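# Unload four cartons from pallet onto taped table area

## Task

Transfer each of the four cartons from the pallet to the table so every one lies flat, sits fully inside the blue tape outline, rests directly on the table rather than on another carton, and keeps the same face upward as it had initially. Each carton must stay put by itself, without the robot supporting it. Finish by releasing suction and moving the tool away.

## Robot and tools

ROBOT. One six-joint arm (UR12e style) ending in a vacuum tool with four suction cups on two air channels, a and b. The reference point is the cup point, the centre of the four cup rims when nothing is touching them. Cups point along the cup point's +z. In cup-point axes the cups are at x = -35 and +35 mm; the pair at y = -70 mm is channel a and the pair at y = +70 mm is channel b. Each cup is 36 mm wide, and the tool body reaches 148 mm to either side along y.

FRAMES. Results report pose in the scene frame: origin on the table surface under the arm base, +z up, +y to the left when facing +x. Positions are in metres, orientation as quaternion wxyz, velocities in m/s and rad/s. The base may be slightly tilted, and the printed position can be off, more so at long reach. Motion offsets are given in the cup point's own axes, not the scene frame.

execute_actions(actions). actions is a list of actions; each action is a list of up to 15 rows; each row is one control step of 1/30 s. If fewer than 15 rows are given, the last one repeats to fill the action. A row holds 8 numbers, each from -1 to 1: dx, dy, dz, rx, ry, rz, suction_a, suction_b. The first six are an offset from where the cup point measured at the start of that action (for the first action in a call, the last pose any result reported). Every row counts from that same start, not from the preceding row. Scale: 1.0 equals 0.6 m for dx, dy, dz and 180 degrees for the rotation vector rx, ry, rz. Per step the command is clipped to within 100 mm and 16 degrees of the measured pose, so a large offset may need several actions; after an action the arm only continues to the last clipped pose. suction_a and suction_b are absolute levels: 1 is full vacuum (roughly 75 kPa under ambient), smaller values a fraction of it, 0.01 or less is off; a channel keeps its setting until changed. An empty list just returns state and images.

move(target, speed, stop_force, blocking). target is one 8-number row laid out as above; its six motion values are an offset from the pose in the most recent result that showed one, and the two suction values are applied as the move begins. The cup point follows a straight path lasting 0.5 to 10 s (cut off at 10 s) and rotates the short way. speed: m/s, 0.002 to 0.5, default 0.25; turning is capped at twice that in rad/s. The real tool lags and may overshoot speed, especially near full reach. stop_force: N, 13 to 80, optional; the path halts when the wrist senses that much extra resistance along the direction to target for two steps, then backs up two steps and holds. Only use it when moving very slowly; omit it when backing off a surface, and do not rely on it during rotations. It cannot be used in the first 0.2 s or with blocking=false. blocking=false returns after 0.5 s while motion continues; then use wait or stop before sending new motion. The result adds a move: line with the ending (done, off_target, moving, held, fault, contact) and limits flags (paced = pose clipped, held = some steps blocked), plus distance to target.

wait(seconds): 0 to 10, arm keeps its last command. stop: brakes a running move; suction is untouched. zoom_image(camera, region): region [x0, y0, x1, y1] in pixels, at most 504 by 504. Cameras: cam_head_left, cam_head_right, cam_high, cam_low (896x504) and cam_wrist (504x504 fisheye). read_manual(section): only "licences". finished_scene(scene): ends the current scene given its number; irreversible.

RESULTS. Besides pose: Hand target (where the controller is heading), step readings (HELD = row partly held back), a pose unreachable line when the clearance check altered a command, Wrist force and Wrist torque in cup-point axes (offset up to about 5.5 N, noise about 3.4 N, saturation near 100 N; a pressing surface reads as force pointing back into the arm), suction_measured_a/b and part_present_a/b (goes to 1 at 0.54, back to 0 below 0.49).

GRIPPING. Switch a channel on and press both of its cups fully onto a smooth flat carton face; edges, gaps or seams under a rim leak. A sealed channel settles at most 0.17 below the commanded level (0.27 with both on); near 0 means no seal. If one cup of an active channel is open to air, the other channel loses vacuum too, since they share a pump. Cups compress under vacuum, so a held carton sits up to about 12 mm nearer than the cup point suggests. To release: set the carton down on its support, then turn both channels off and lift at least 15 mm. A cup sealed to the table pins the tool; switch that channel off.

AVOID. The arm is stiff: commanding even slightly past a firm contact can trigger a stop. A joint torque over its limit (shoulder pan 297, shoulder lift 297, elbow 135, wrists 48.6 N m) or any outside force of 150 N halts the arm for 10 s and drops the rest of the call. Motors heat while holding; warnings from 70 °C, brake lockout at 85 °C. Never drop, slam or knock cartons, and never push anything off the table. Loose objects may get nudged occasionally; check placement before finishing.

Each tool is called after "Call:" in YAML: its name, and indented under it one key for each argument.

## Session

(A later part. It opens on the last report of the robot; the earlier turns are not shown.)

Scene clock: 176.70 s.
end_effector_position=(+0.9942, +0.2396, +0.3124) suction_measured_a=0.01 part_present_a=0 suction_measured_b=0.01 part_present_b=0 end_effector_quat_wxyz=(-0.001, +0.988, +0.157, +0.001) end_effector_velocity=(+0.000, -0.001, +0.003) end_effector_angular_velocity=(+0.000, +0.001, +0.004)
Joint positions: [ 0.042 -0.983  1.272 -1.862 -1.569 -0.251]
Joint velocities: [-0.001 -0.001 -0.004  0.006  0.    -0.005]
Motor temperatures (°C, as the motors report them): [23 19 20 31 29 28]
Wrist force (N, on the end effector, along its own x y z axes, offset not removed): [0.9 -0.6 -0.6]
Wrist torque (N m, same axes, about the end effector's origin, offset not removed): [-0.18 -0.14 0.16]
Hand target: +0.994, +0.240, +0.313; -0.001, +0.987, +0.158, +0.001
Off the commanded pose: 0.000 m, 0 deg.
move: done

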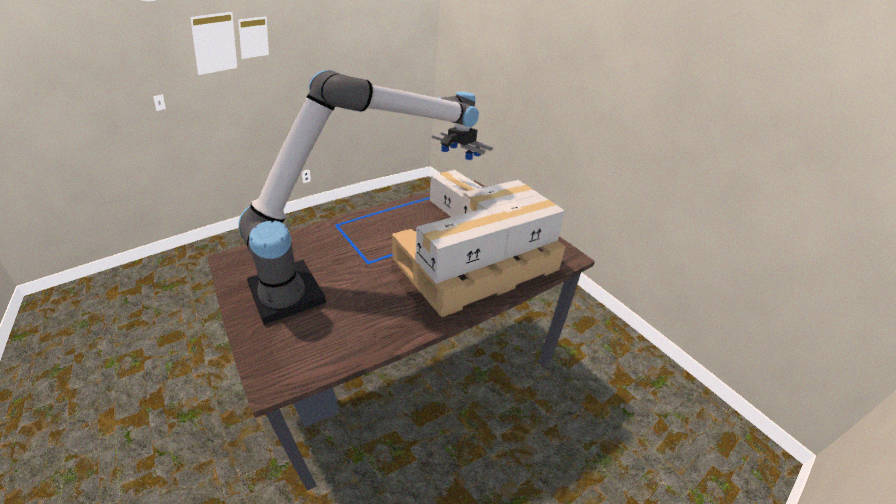

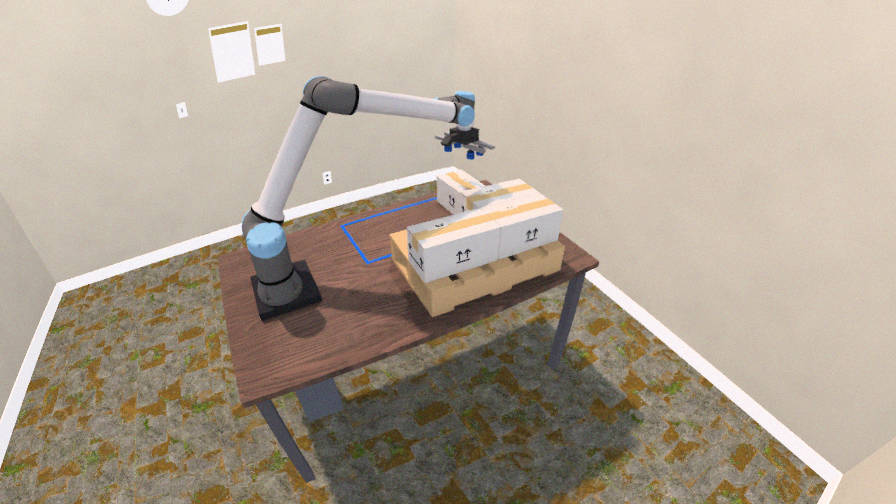

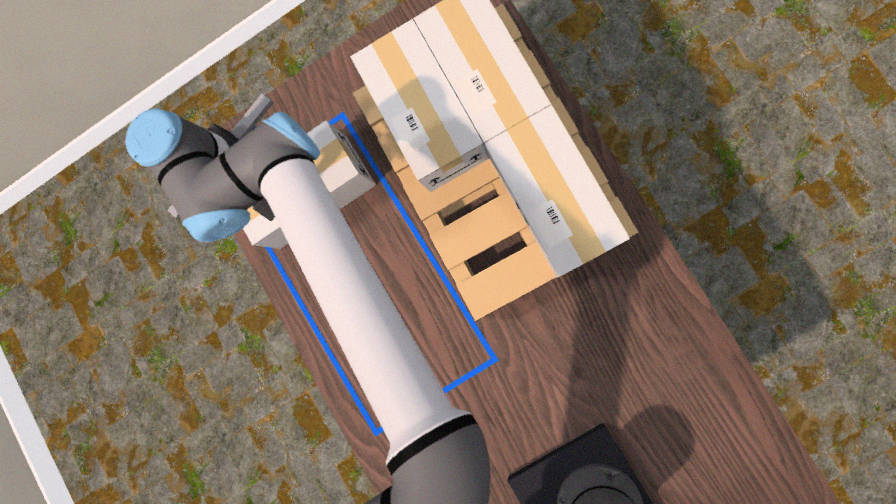

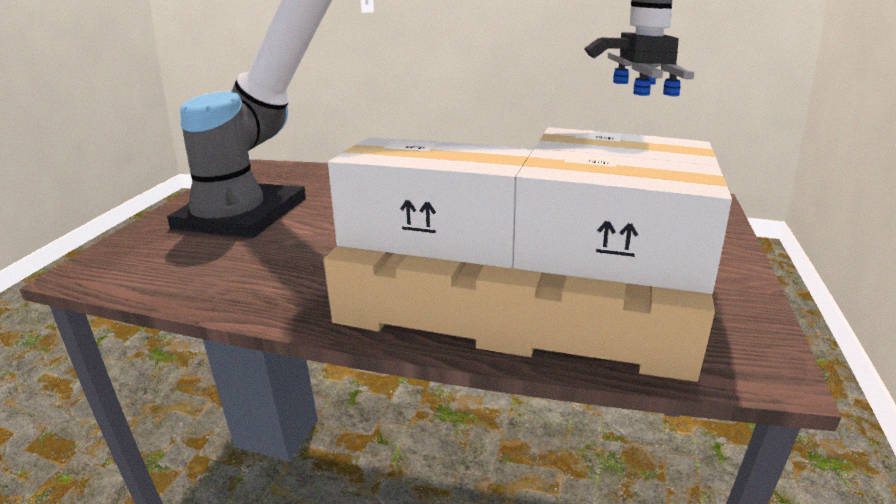

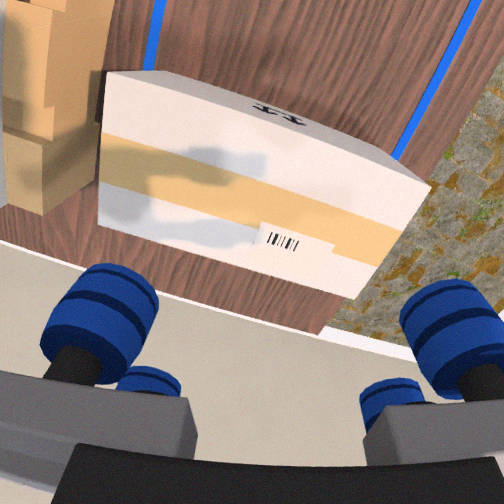

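Call:
move:
  target: [-0.283,0.558,0.035,0,0,-0.3806,0,0]
  speed: 0.4

Scene clock: 185.33 s.
end_effector_position=(+0.9369, -0.1308, +0.2905) suction_measured_a=0.01 part_present_a=0 suction_measured_b=0.01 part_present_b=0 end_effector_quat_wxyz=(+0.000, +0.728, +0.685, +0.001) end_effector_velocity=(-0.000, -0.004, -0.000) end_effector_angular_velocity=(+0.001, -0.001, +0.012)
Joint positions: [-0.347 -1.093  1.486 -1.965 -1.569 -1.834]
Joint velocities: [-0.004 -0.     0.    -0.     0.002 -0.016]
Motor temperatures (°C, as the motors report them): [23 19 20 31 29 28]
Wrist force (N, on the end effector, along its own x y z axes, offset not removed): [0.9 -0.6 1.2]
Wrist torque (N m, same axes, about the end effector's origin, offset not removed): [-0.07 -0.21 0.02]
Hand target: +0.937, -0.131, +0.290; -0.000, +0.728, +0.686, +0.002
Off the commanded pose: 0.001 m, 0 deg.
move: done

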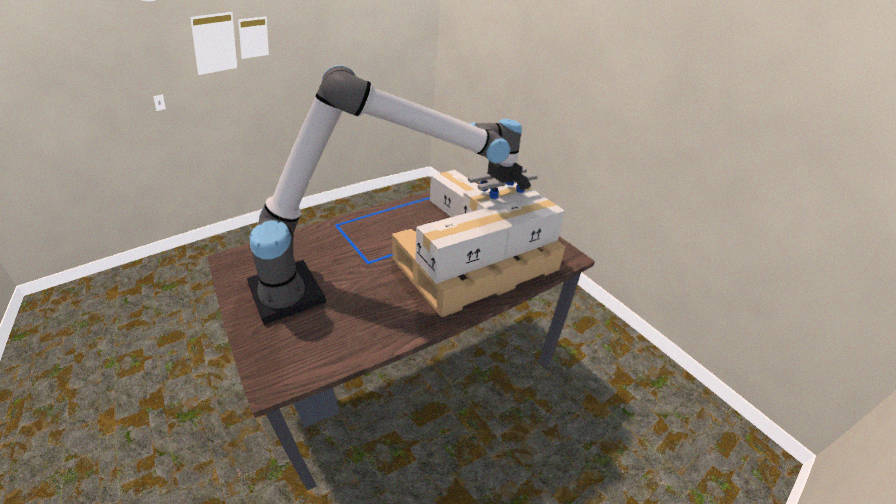

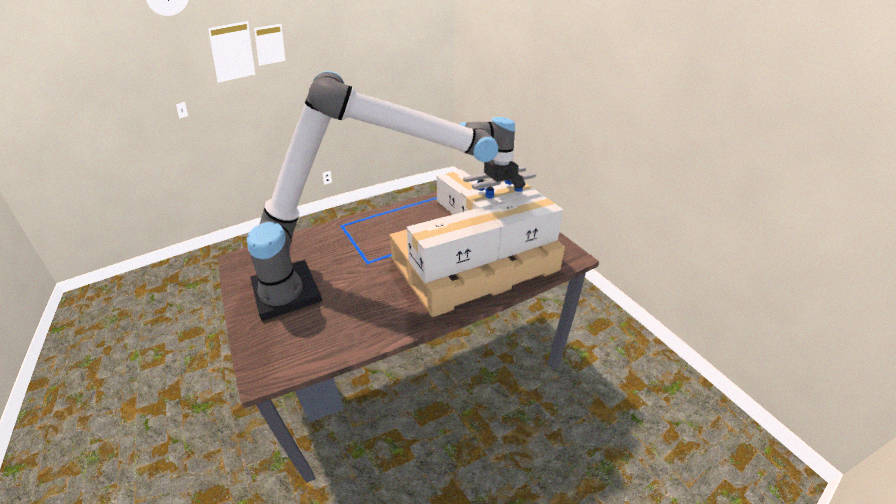

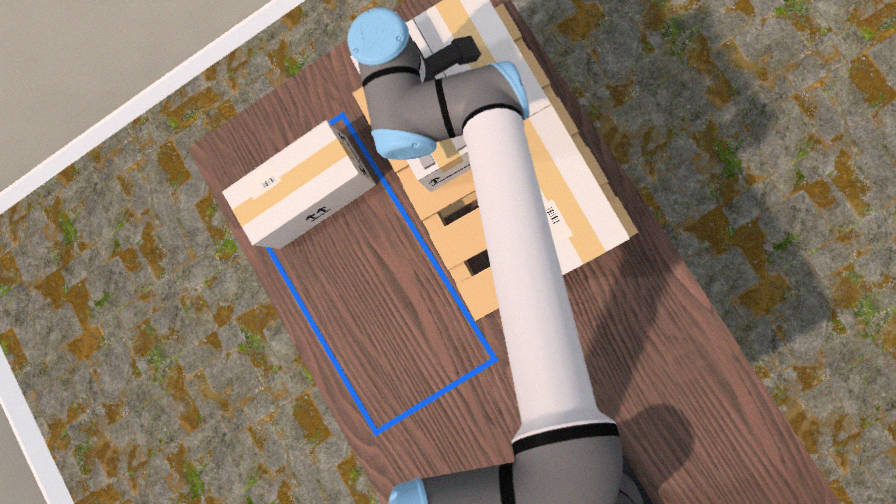

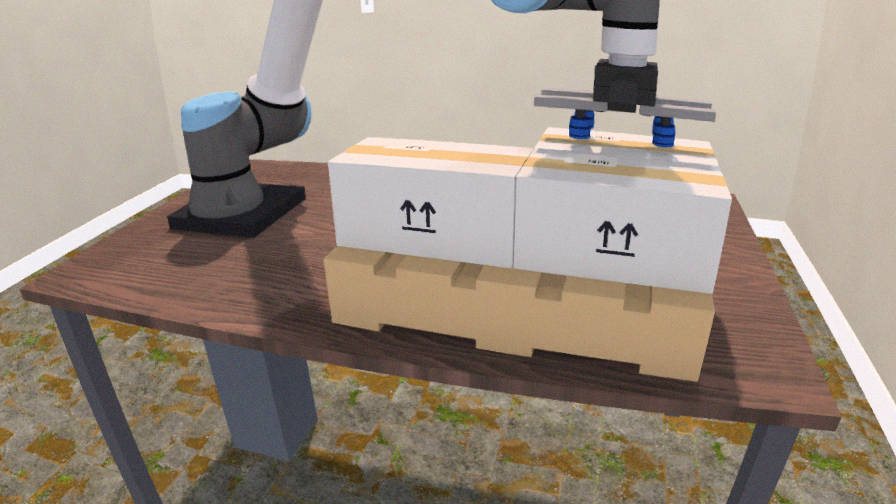

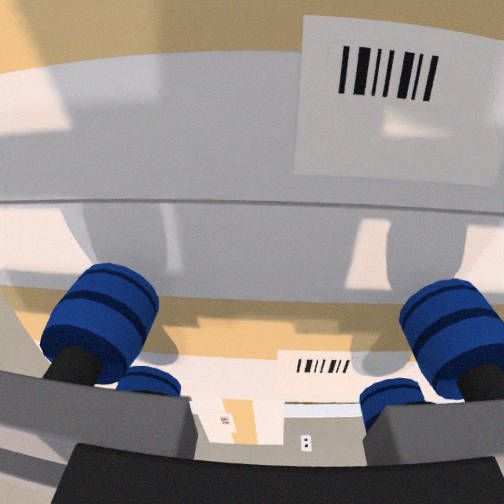

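Call:
execute_actions:
  actions:
    - [[0,0,0.005,0,0,0,0,0],[0,0,0.01,0,0,0,0,0],[0,0,0.015,0,0,0,0,0],[0,0,0.02,0,0,0,0,0],[0,0,0.024,0,0,0,0,0],[0,0,0.027,0,0,0,0,0],[0,0,0.03,0,0,0,0,0],[0,0,0.033,0,0,0,0,0],[0,0,0.035,0,0,0,0,0],[0,0,0.037,0,0,0,1,1]]
    - [[0,0,0.002,0,0,0,1,1]]

Scene clock: 196.23 s.
end_effector_position=(+0.9368, -0.1308, +0.2692) suction_measured_a=0.53 part_present_a=0 suction_measured_b=0.53 part_present_b=0 end_effector_quat_wxyz=(-0.000, +0.728, +0.685, +0.001) end_effector_velocity=(+0.001, +0.001, +0.000) end_effector_angular_velocity=(-0.000, -0.001, +0.001)
Joint positions: [-0.348 -1.08   1.505 -1.998 -1.569 -1.834]
Joint velocities: [ 0.001  0.    -0.001 -0.     0.     0.   ]
Motor temperatures (°C, as the motors report them): [23 19 20 31 29 28]
Wrist force (N, on the end effector, along its own x y z axes, offset not removed): [2.7 -0.2 16.8]
Wrist torque (N m, same axes, about the end effector's origin, offset not removed): [-0.39 -0.34 0.10]
Hand target: +0.937, -0.131, +0.269; -0.000, +0.728, +0.685, +0.001
Off the commanded pose: 0.000 m, 0 deg.
Step readings (end_effector_position; steps 1 to 15: 1st action; 16 to 30: 2nd action):
0: (+0.9368, -0.1312, +0.2904)
1: (+0.9368, -0.1312, +0.2904)
2: (+0.9369, -0.1312, +0.2900)
4: (+0.9369, -0.1312, +0.2877)
8: (+0.9368, -0.1310, +0.2800)
15: (+0.9368, -0.1308, +0.2704)
16: (+0.9368, -0.1308, +0.2699)
17: (+0.9368, -0.1308, +0.2695)
19: (+0.9368, -0.1308, +0.2693)
23: (+0.9368, -0.1308, +0.2692)
30: end_effector_position above

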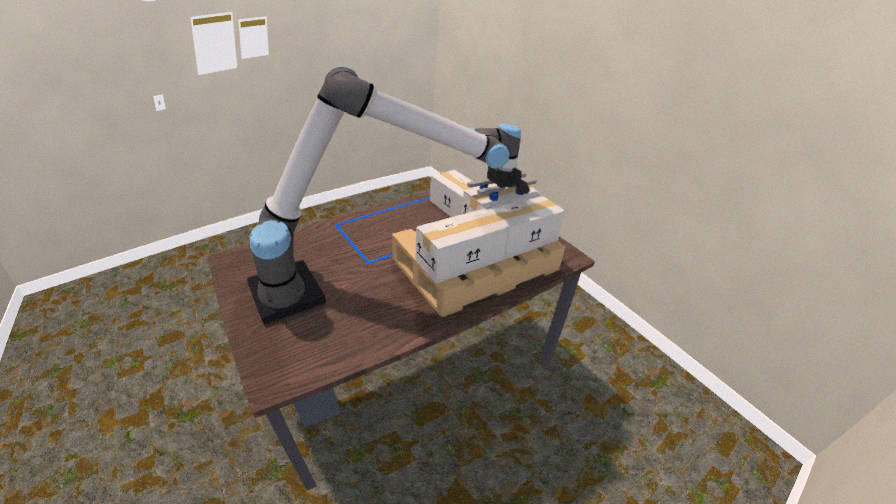

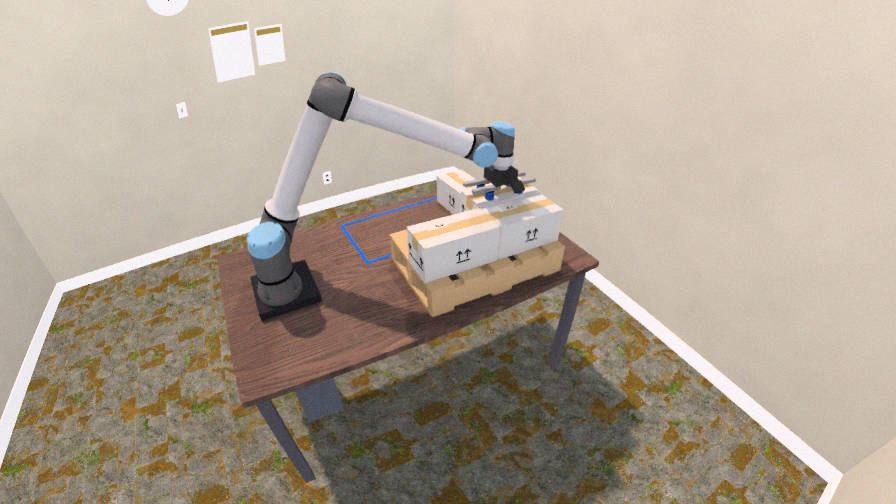

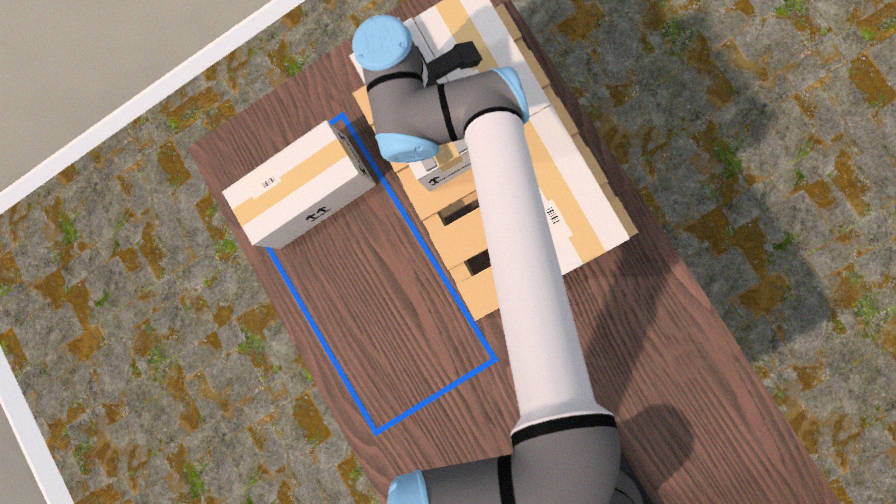

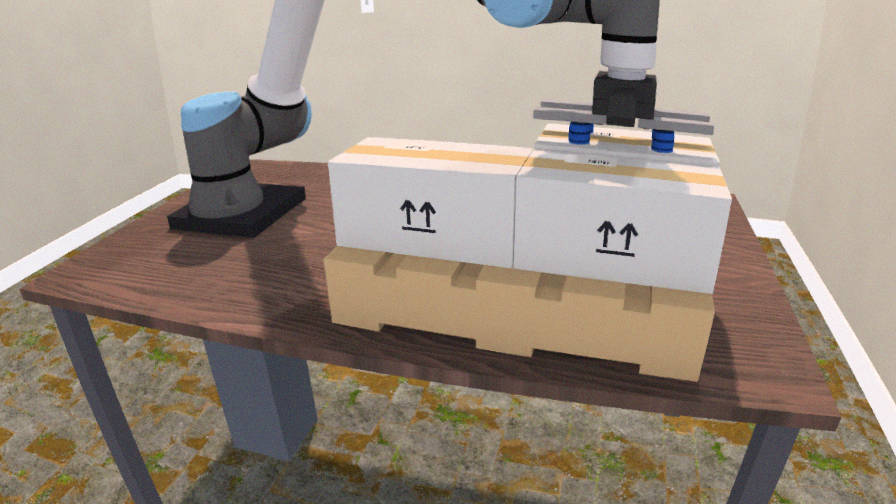

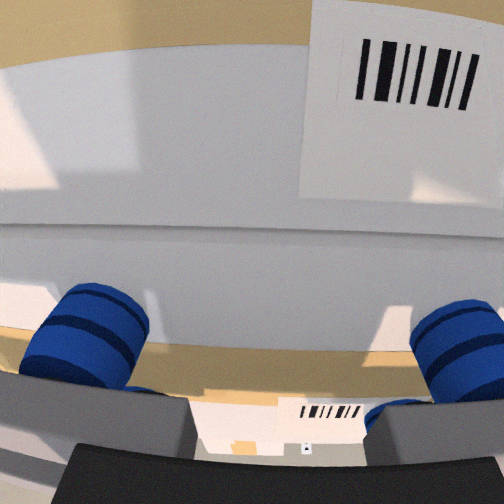

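Call:
move:
  target: [0.005,0,-0.075,0,0,0,1,1]
  speed: 0.15

Call:
move:
  target: [0.583,-0.218,0,0,0,0.4806,1,1]
  speed: 0.35

Call:
move:
  target: [0,0,0.265,0,0,0,1,1]
  speed: 0.25

Scene clock: 206.47 s.
end_effector_position=(+0.9369, -0.1279, +0.3139) suction_measured_a=0.64 part_present_a=1 suction_measured_b=0.64 part_present_b=1 end_effector_quat_wxyz=(-0.000, +0.728, +0.685, +0.001) end_effector_velocity=(+0.000, +0.001, +0.003) end_effector_angular_velocity=(-0.000, +0.000, +0.001)
Joint positions: [-0.345 -1.108  1.464 -1.928 -1.569 -1.831]
Joint velocities: [ 0.001 -0.001 -0.003  0.004 -0.001  0.   ]
Motor temperatures (°C, as the motors report them): [23 19 21 31 29 28]
Wrist force (N, on the end effector, along its own x y z axes, offset not removed): [1.1 -1.0 13.6]
Wrist torque (N m, same axes, about the end effector's origin, offset not removed): [-0.53 -0.18 0.14]
Hand target: +0.937, -0.128, +0.314; -0.000, +0.728, +0.685, +0.001
Off the commanded pose: 0.000 m, 0 deg.
move: done

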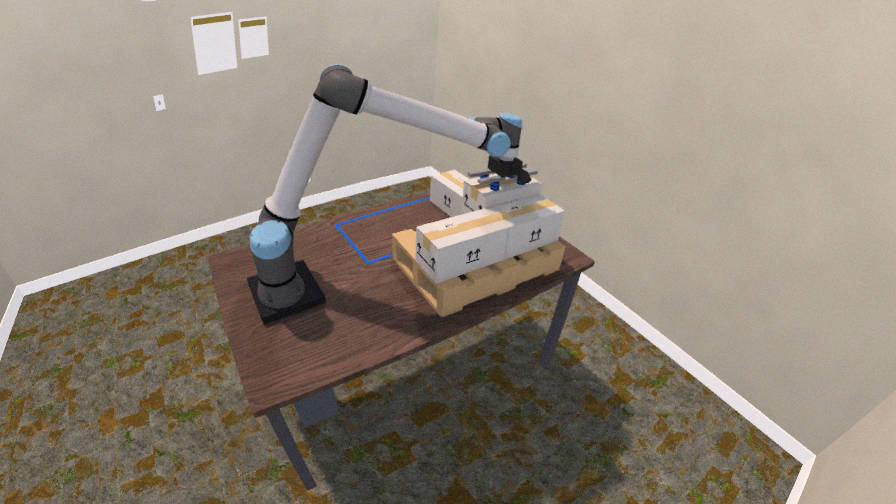

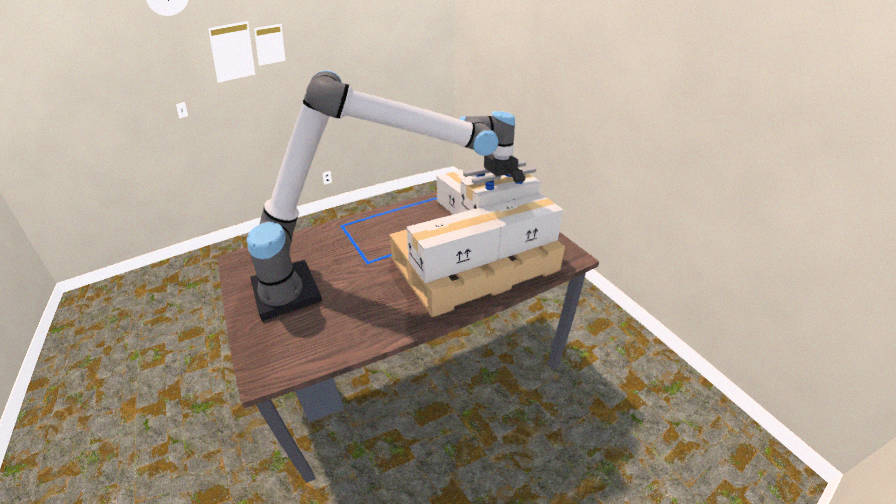

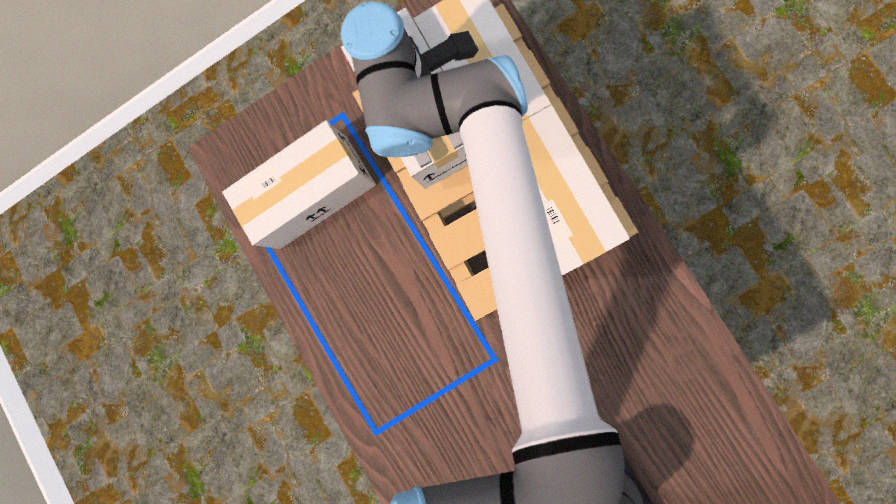

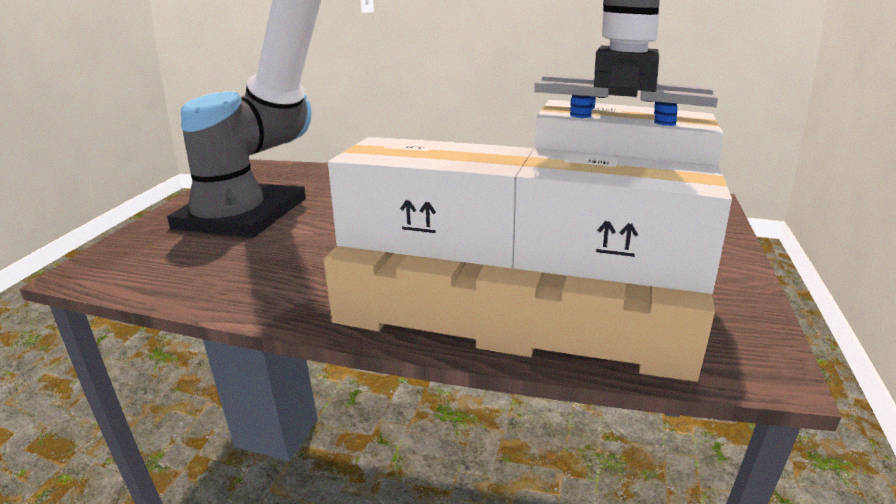

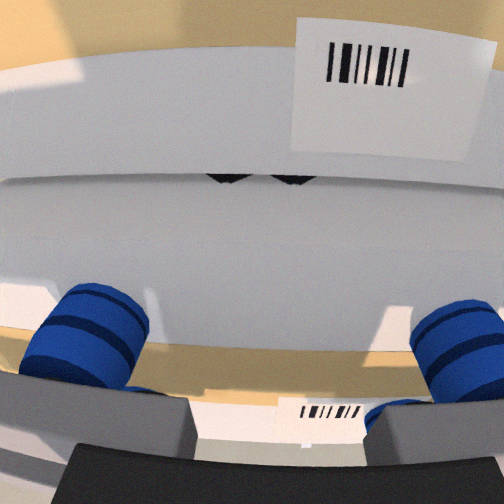

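Scene clock: 209.27 s.
end_effector_position=(+0.8276, +0.2287, +0.3146) suction_measured_a=0.64 part_present_a=1 suction_measured_b=0.64 part_present_b=1 end_effector_quat_wxyz=(-0.001, +1.000, +0.001, +0.001) end_effector_velocity=(-0.000, +0.003, -0.001) end_effector_angular_velocity=(-0.001, +0.001, -0.014)
Joint positions: [ 0.042 -1.242  1.658 -1.988 -1.569  0.063]
Joint velocities: [ 0.004  0.002 -0.002  0.001 -0.001  0.018]
Motor temperatures (°C, as the motors report them): [23 19 21 31 29 28]
Wrist force (N, on the end effector, along its own x y z axes, offset not removed): [1.6 -2.2 15.7]
Wrist torque (N m, same axes, about the end effector's origin, offset not removed): [-0.59 -0.15 0.10]
Hand target: +0.828, +0.229, +0.314; -0.001, +1.000, +0.000, +0.001
Off the commanded pose: 0.001 m, 0 deg.
move: done

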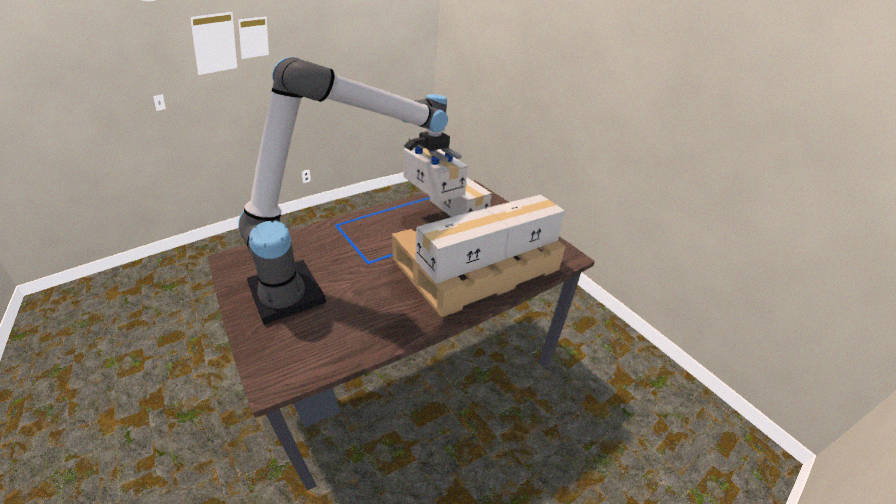

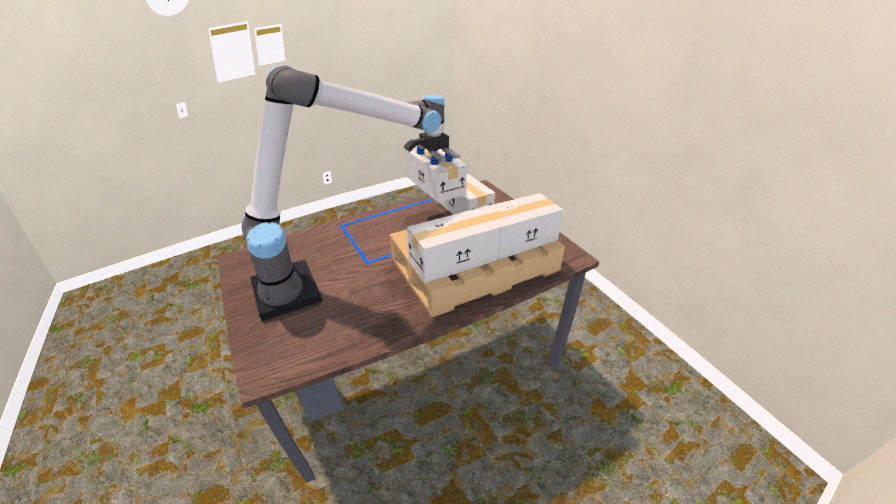

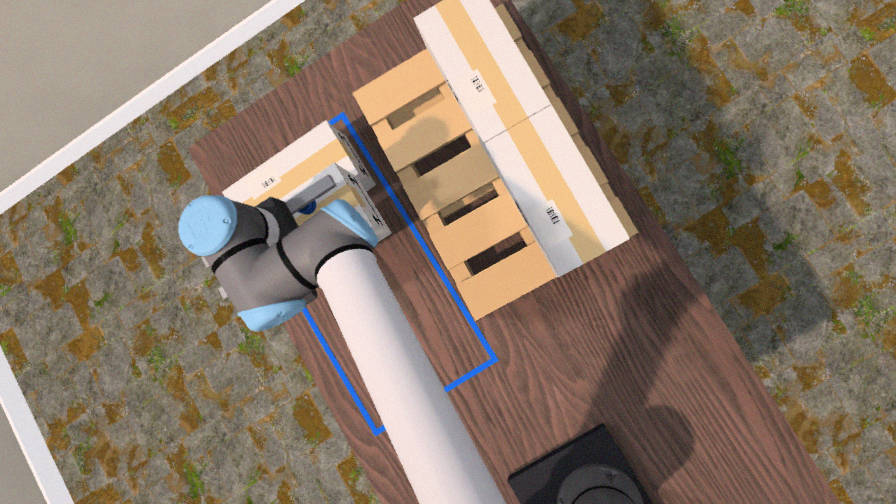

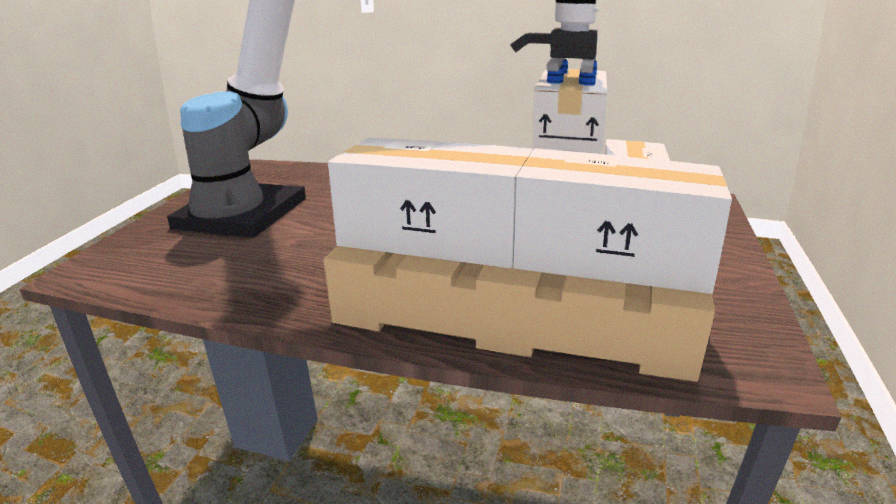

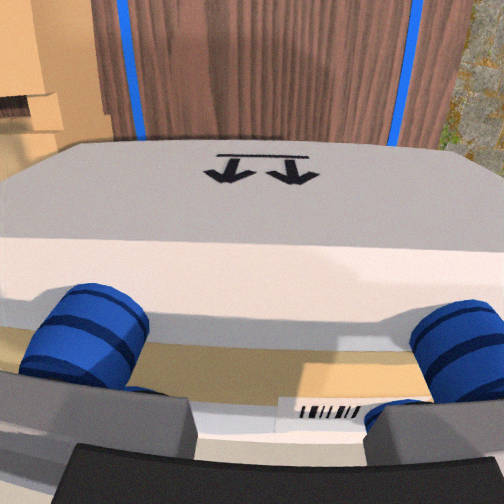

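Scene clock: 210.60 s.
end_effector_position=(+0.8278, +0.2290, +0.1560) suction_measured_a=0.64 part_present_a=1 suction_measured_b=0.64 part_present_b=1 end_effector_quat_wxyz=(-0.001, +1.000, +0.001, +0.001) end_effector_velocity=(+0.000, +0.001, -0.002) end_effector_angular_velocity=(+0.001, -0.001, +0.001)
Joint positions: [ 0.042 -1.106  1.781 -2.248 -1.569  0.063]
Joint velocities: [ 0.001  0.003  0.001 -0.004  0.     0.   ]
Motor temperatures (°C, as the motors report them): [23 19 21 31 29 28]
Wrist force (N, on the end effector, along its own x y z axes, offset not removed): [-2.2 -1.5 16.9]
Wrist torque (N m, same axes, about the end effector's origin, offset not removed): [-0.60 0.19 0.11]
Hand target: +0.828, +0.229, +0.156; -0.001, +1.000, +0.001, +0.001
Off the commanded pose: 0.000 m, 0 deg.
move: done

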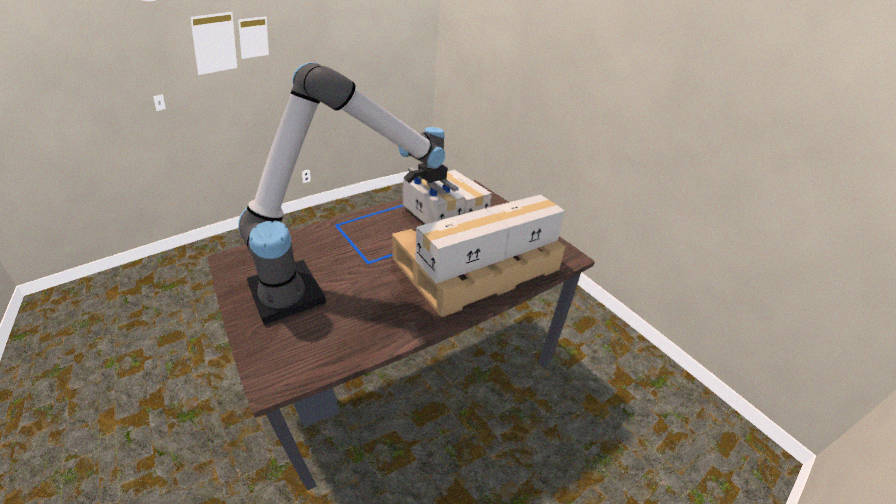

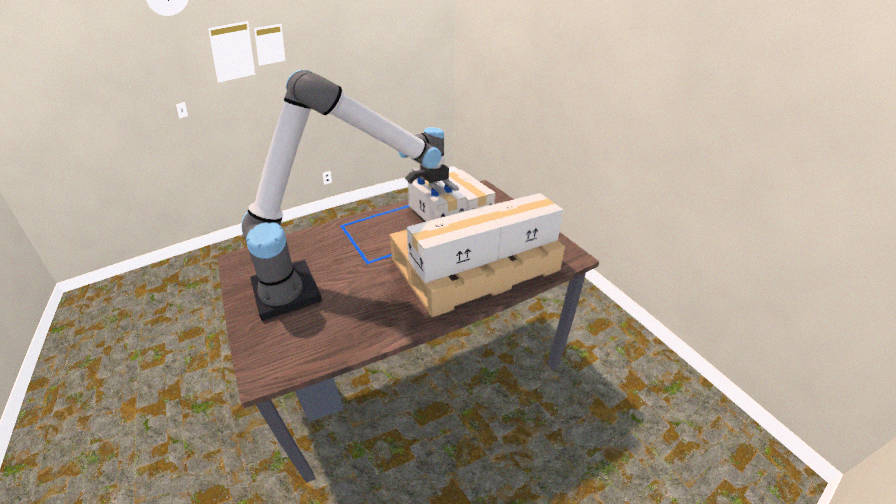

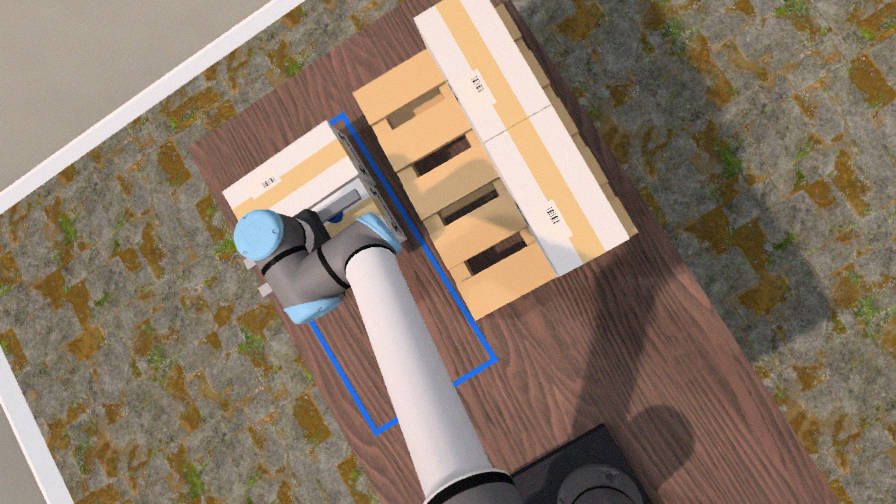

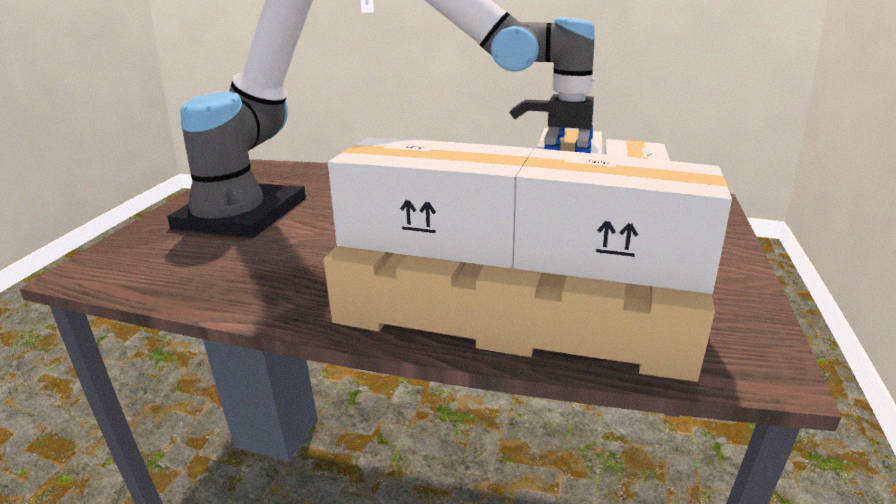

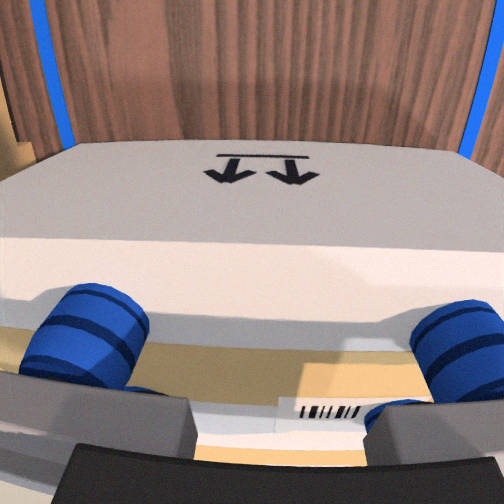

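Call:
execute_actions:
  actions:
    - [[0,0,0.004,0,0,0,1,1],[0,0,0.008,0,0,0,1,1],[0,0,0.012,0,0,0,1,1],[0,0,0.016,0,0,0,1,1],[0,0,0.02,0,0,0,1,1],[0,0,0.023,0,0,0,1,1],[0,0,0.025,0,0,0,1,1],[0,0,0.027,0,0,0,1,1],[0,0,0.028,0,0,0,1,1]]

Scene clock: 216.40 s.
end_effector_position=(+0.8278, +0.2291, +0.1406) suction_measured_a=0.64 part_present_a=1 suction_measured_b=0.64 part_present_b=1 end_effector_quat_wxyz=(-0.001, +1.000, +0.001, +0.001) end_effector_velocity=(+0.000, +0.000, -0.010) end_effector_angular_velocity=(+0.000, -0.001, +0.000)
Joint positions: [ 0.042 -1.09   1.789 -2.272 -1.569  0.063]
Joint velocities: [-0.     0.012  0.005 -0.017  0.    -0.   ]
Motor temperatures (°C, as the motors report them): [23 19 21 31 29 28]
Wrist force (N, on the end effector, along its own x y z axes, offset not removed): [-0.1 -2.5 19.0]
Wrist torque (N m, same axes, about the end effector's origin, offset not removed): [-0.57 -0.13 0.13]
Hand target: +0.828, +0.229, +0.139; -0.001, +1.000, +0.001, +0.001
Off the commanded pose: 0.001 m, 0 deg.
Step readings (end_effector_position):
0: (+0.8279, +0.2291, +0.1557)
1: (+0.8279, +0.2291, +0.1556)
2: (+0.8279, +0.2291, +0.1554)
4: (+0.8278, +0.2291, +0.1536)
8: (+0.8278, +0.2291, +0.1473)
15: end_effector_position above

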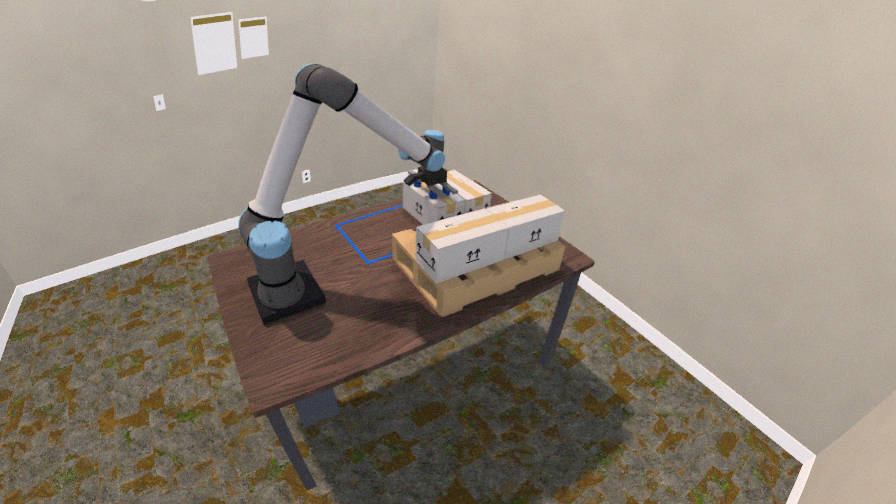

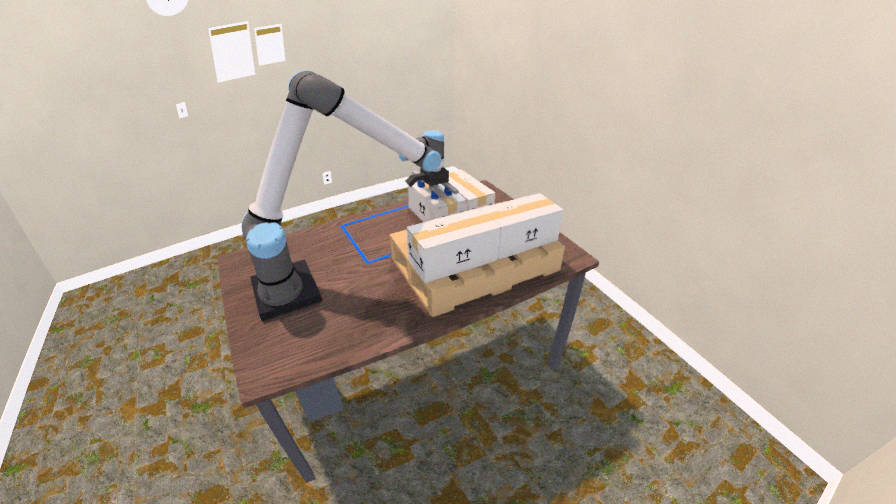

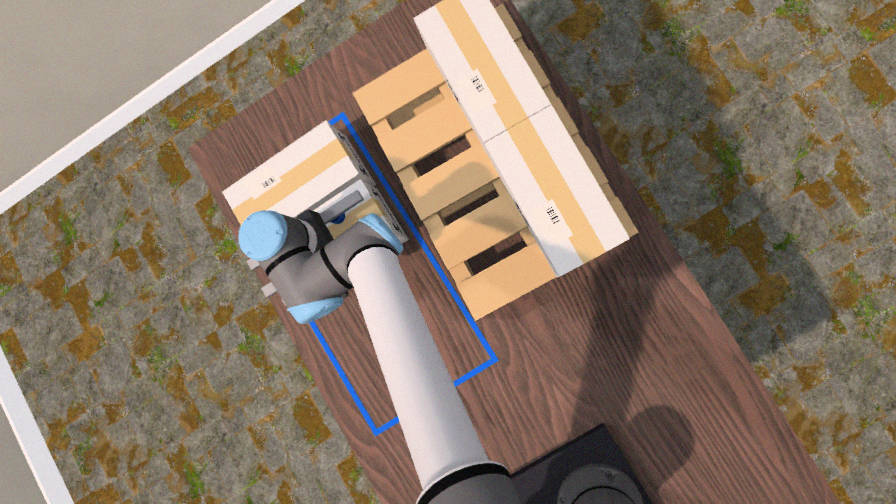

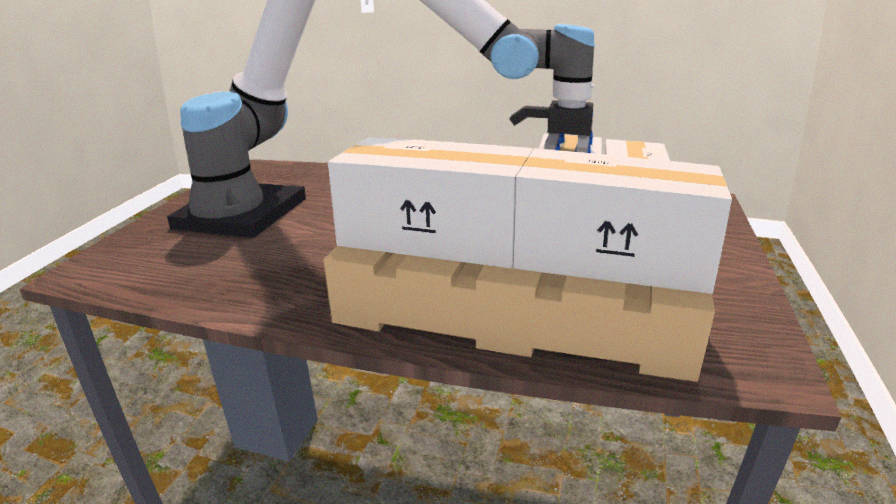

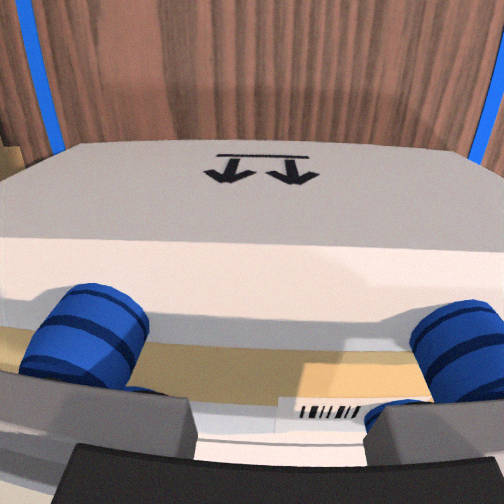

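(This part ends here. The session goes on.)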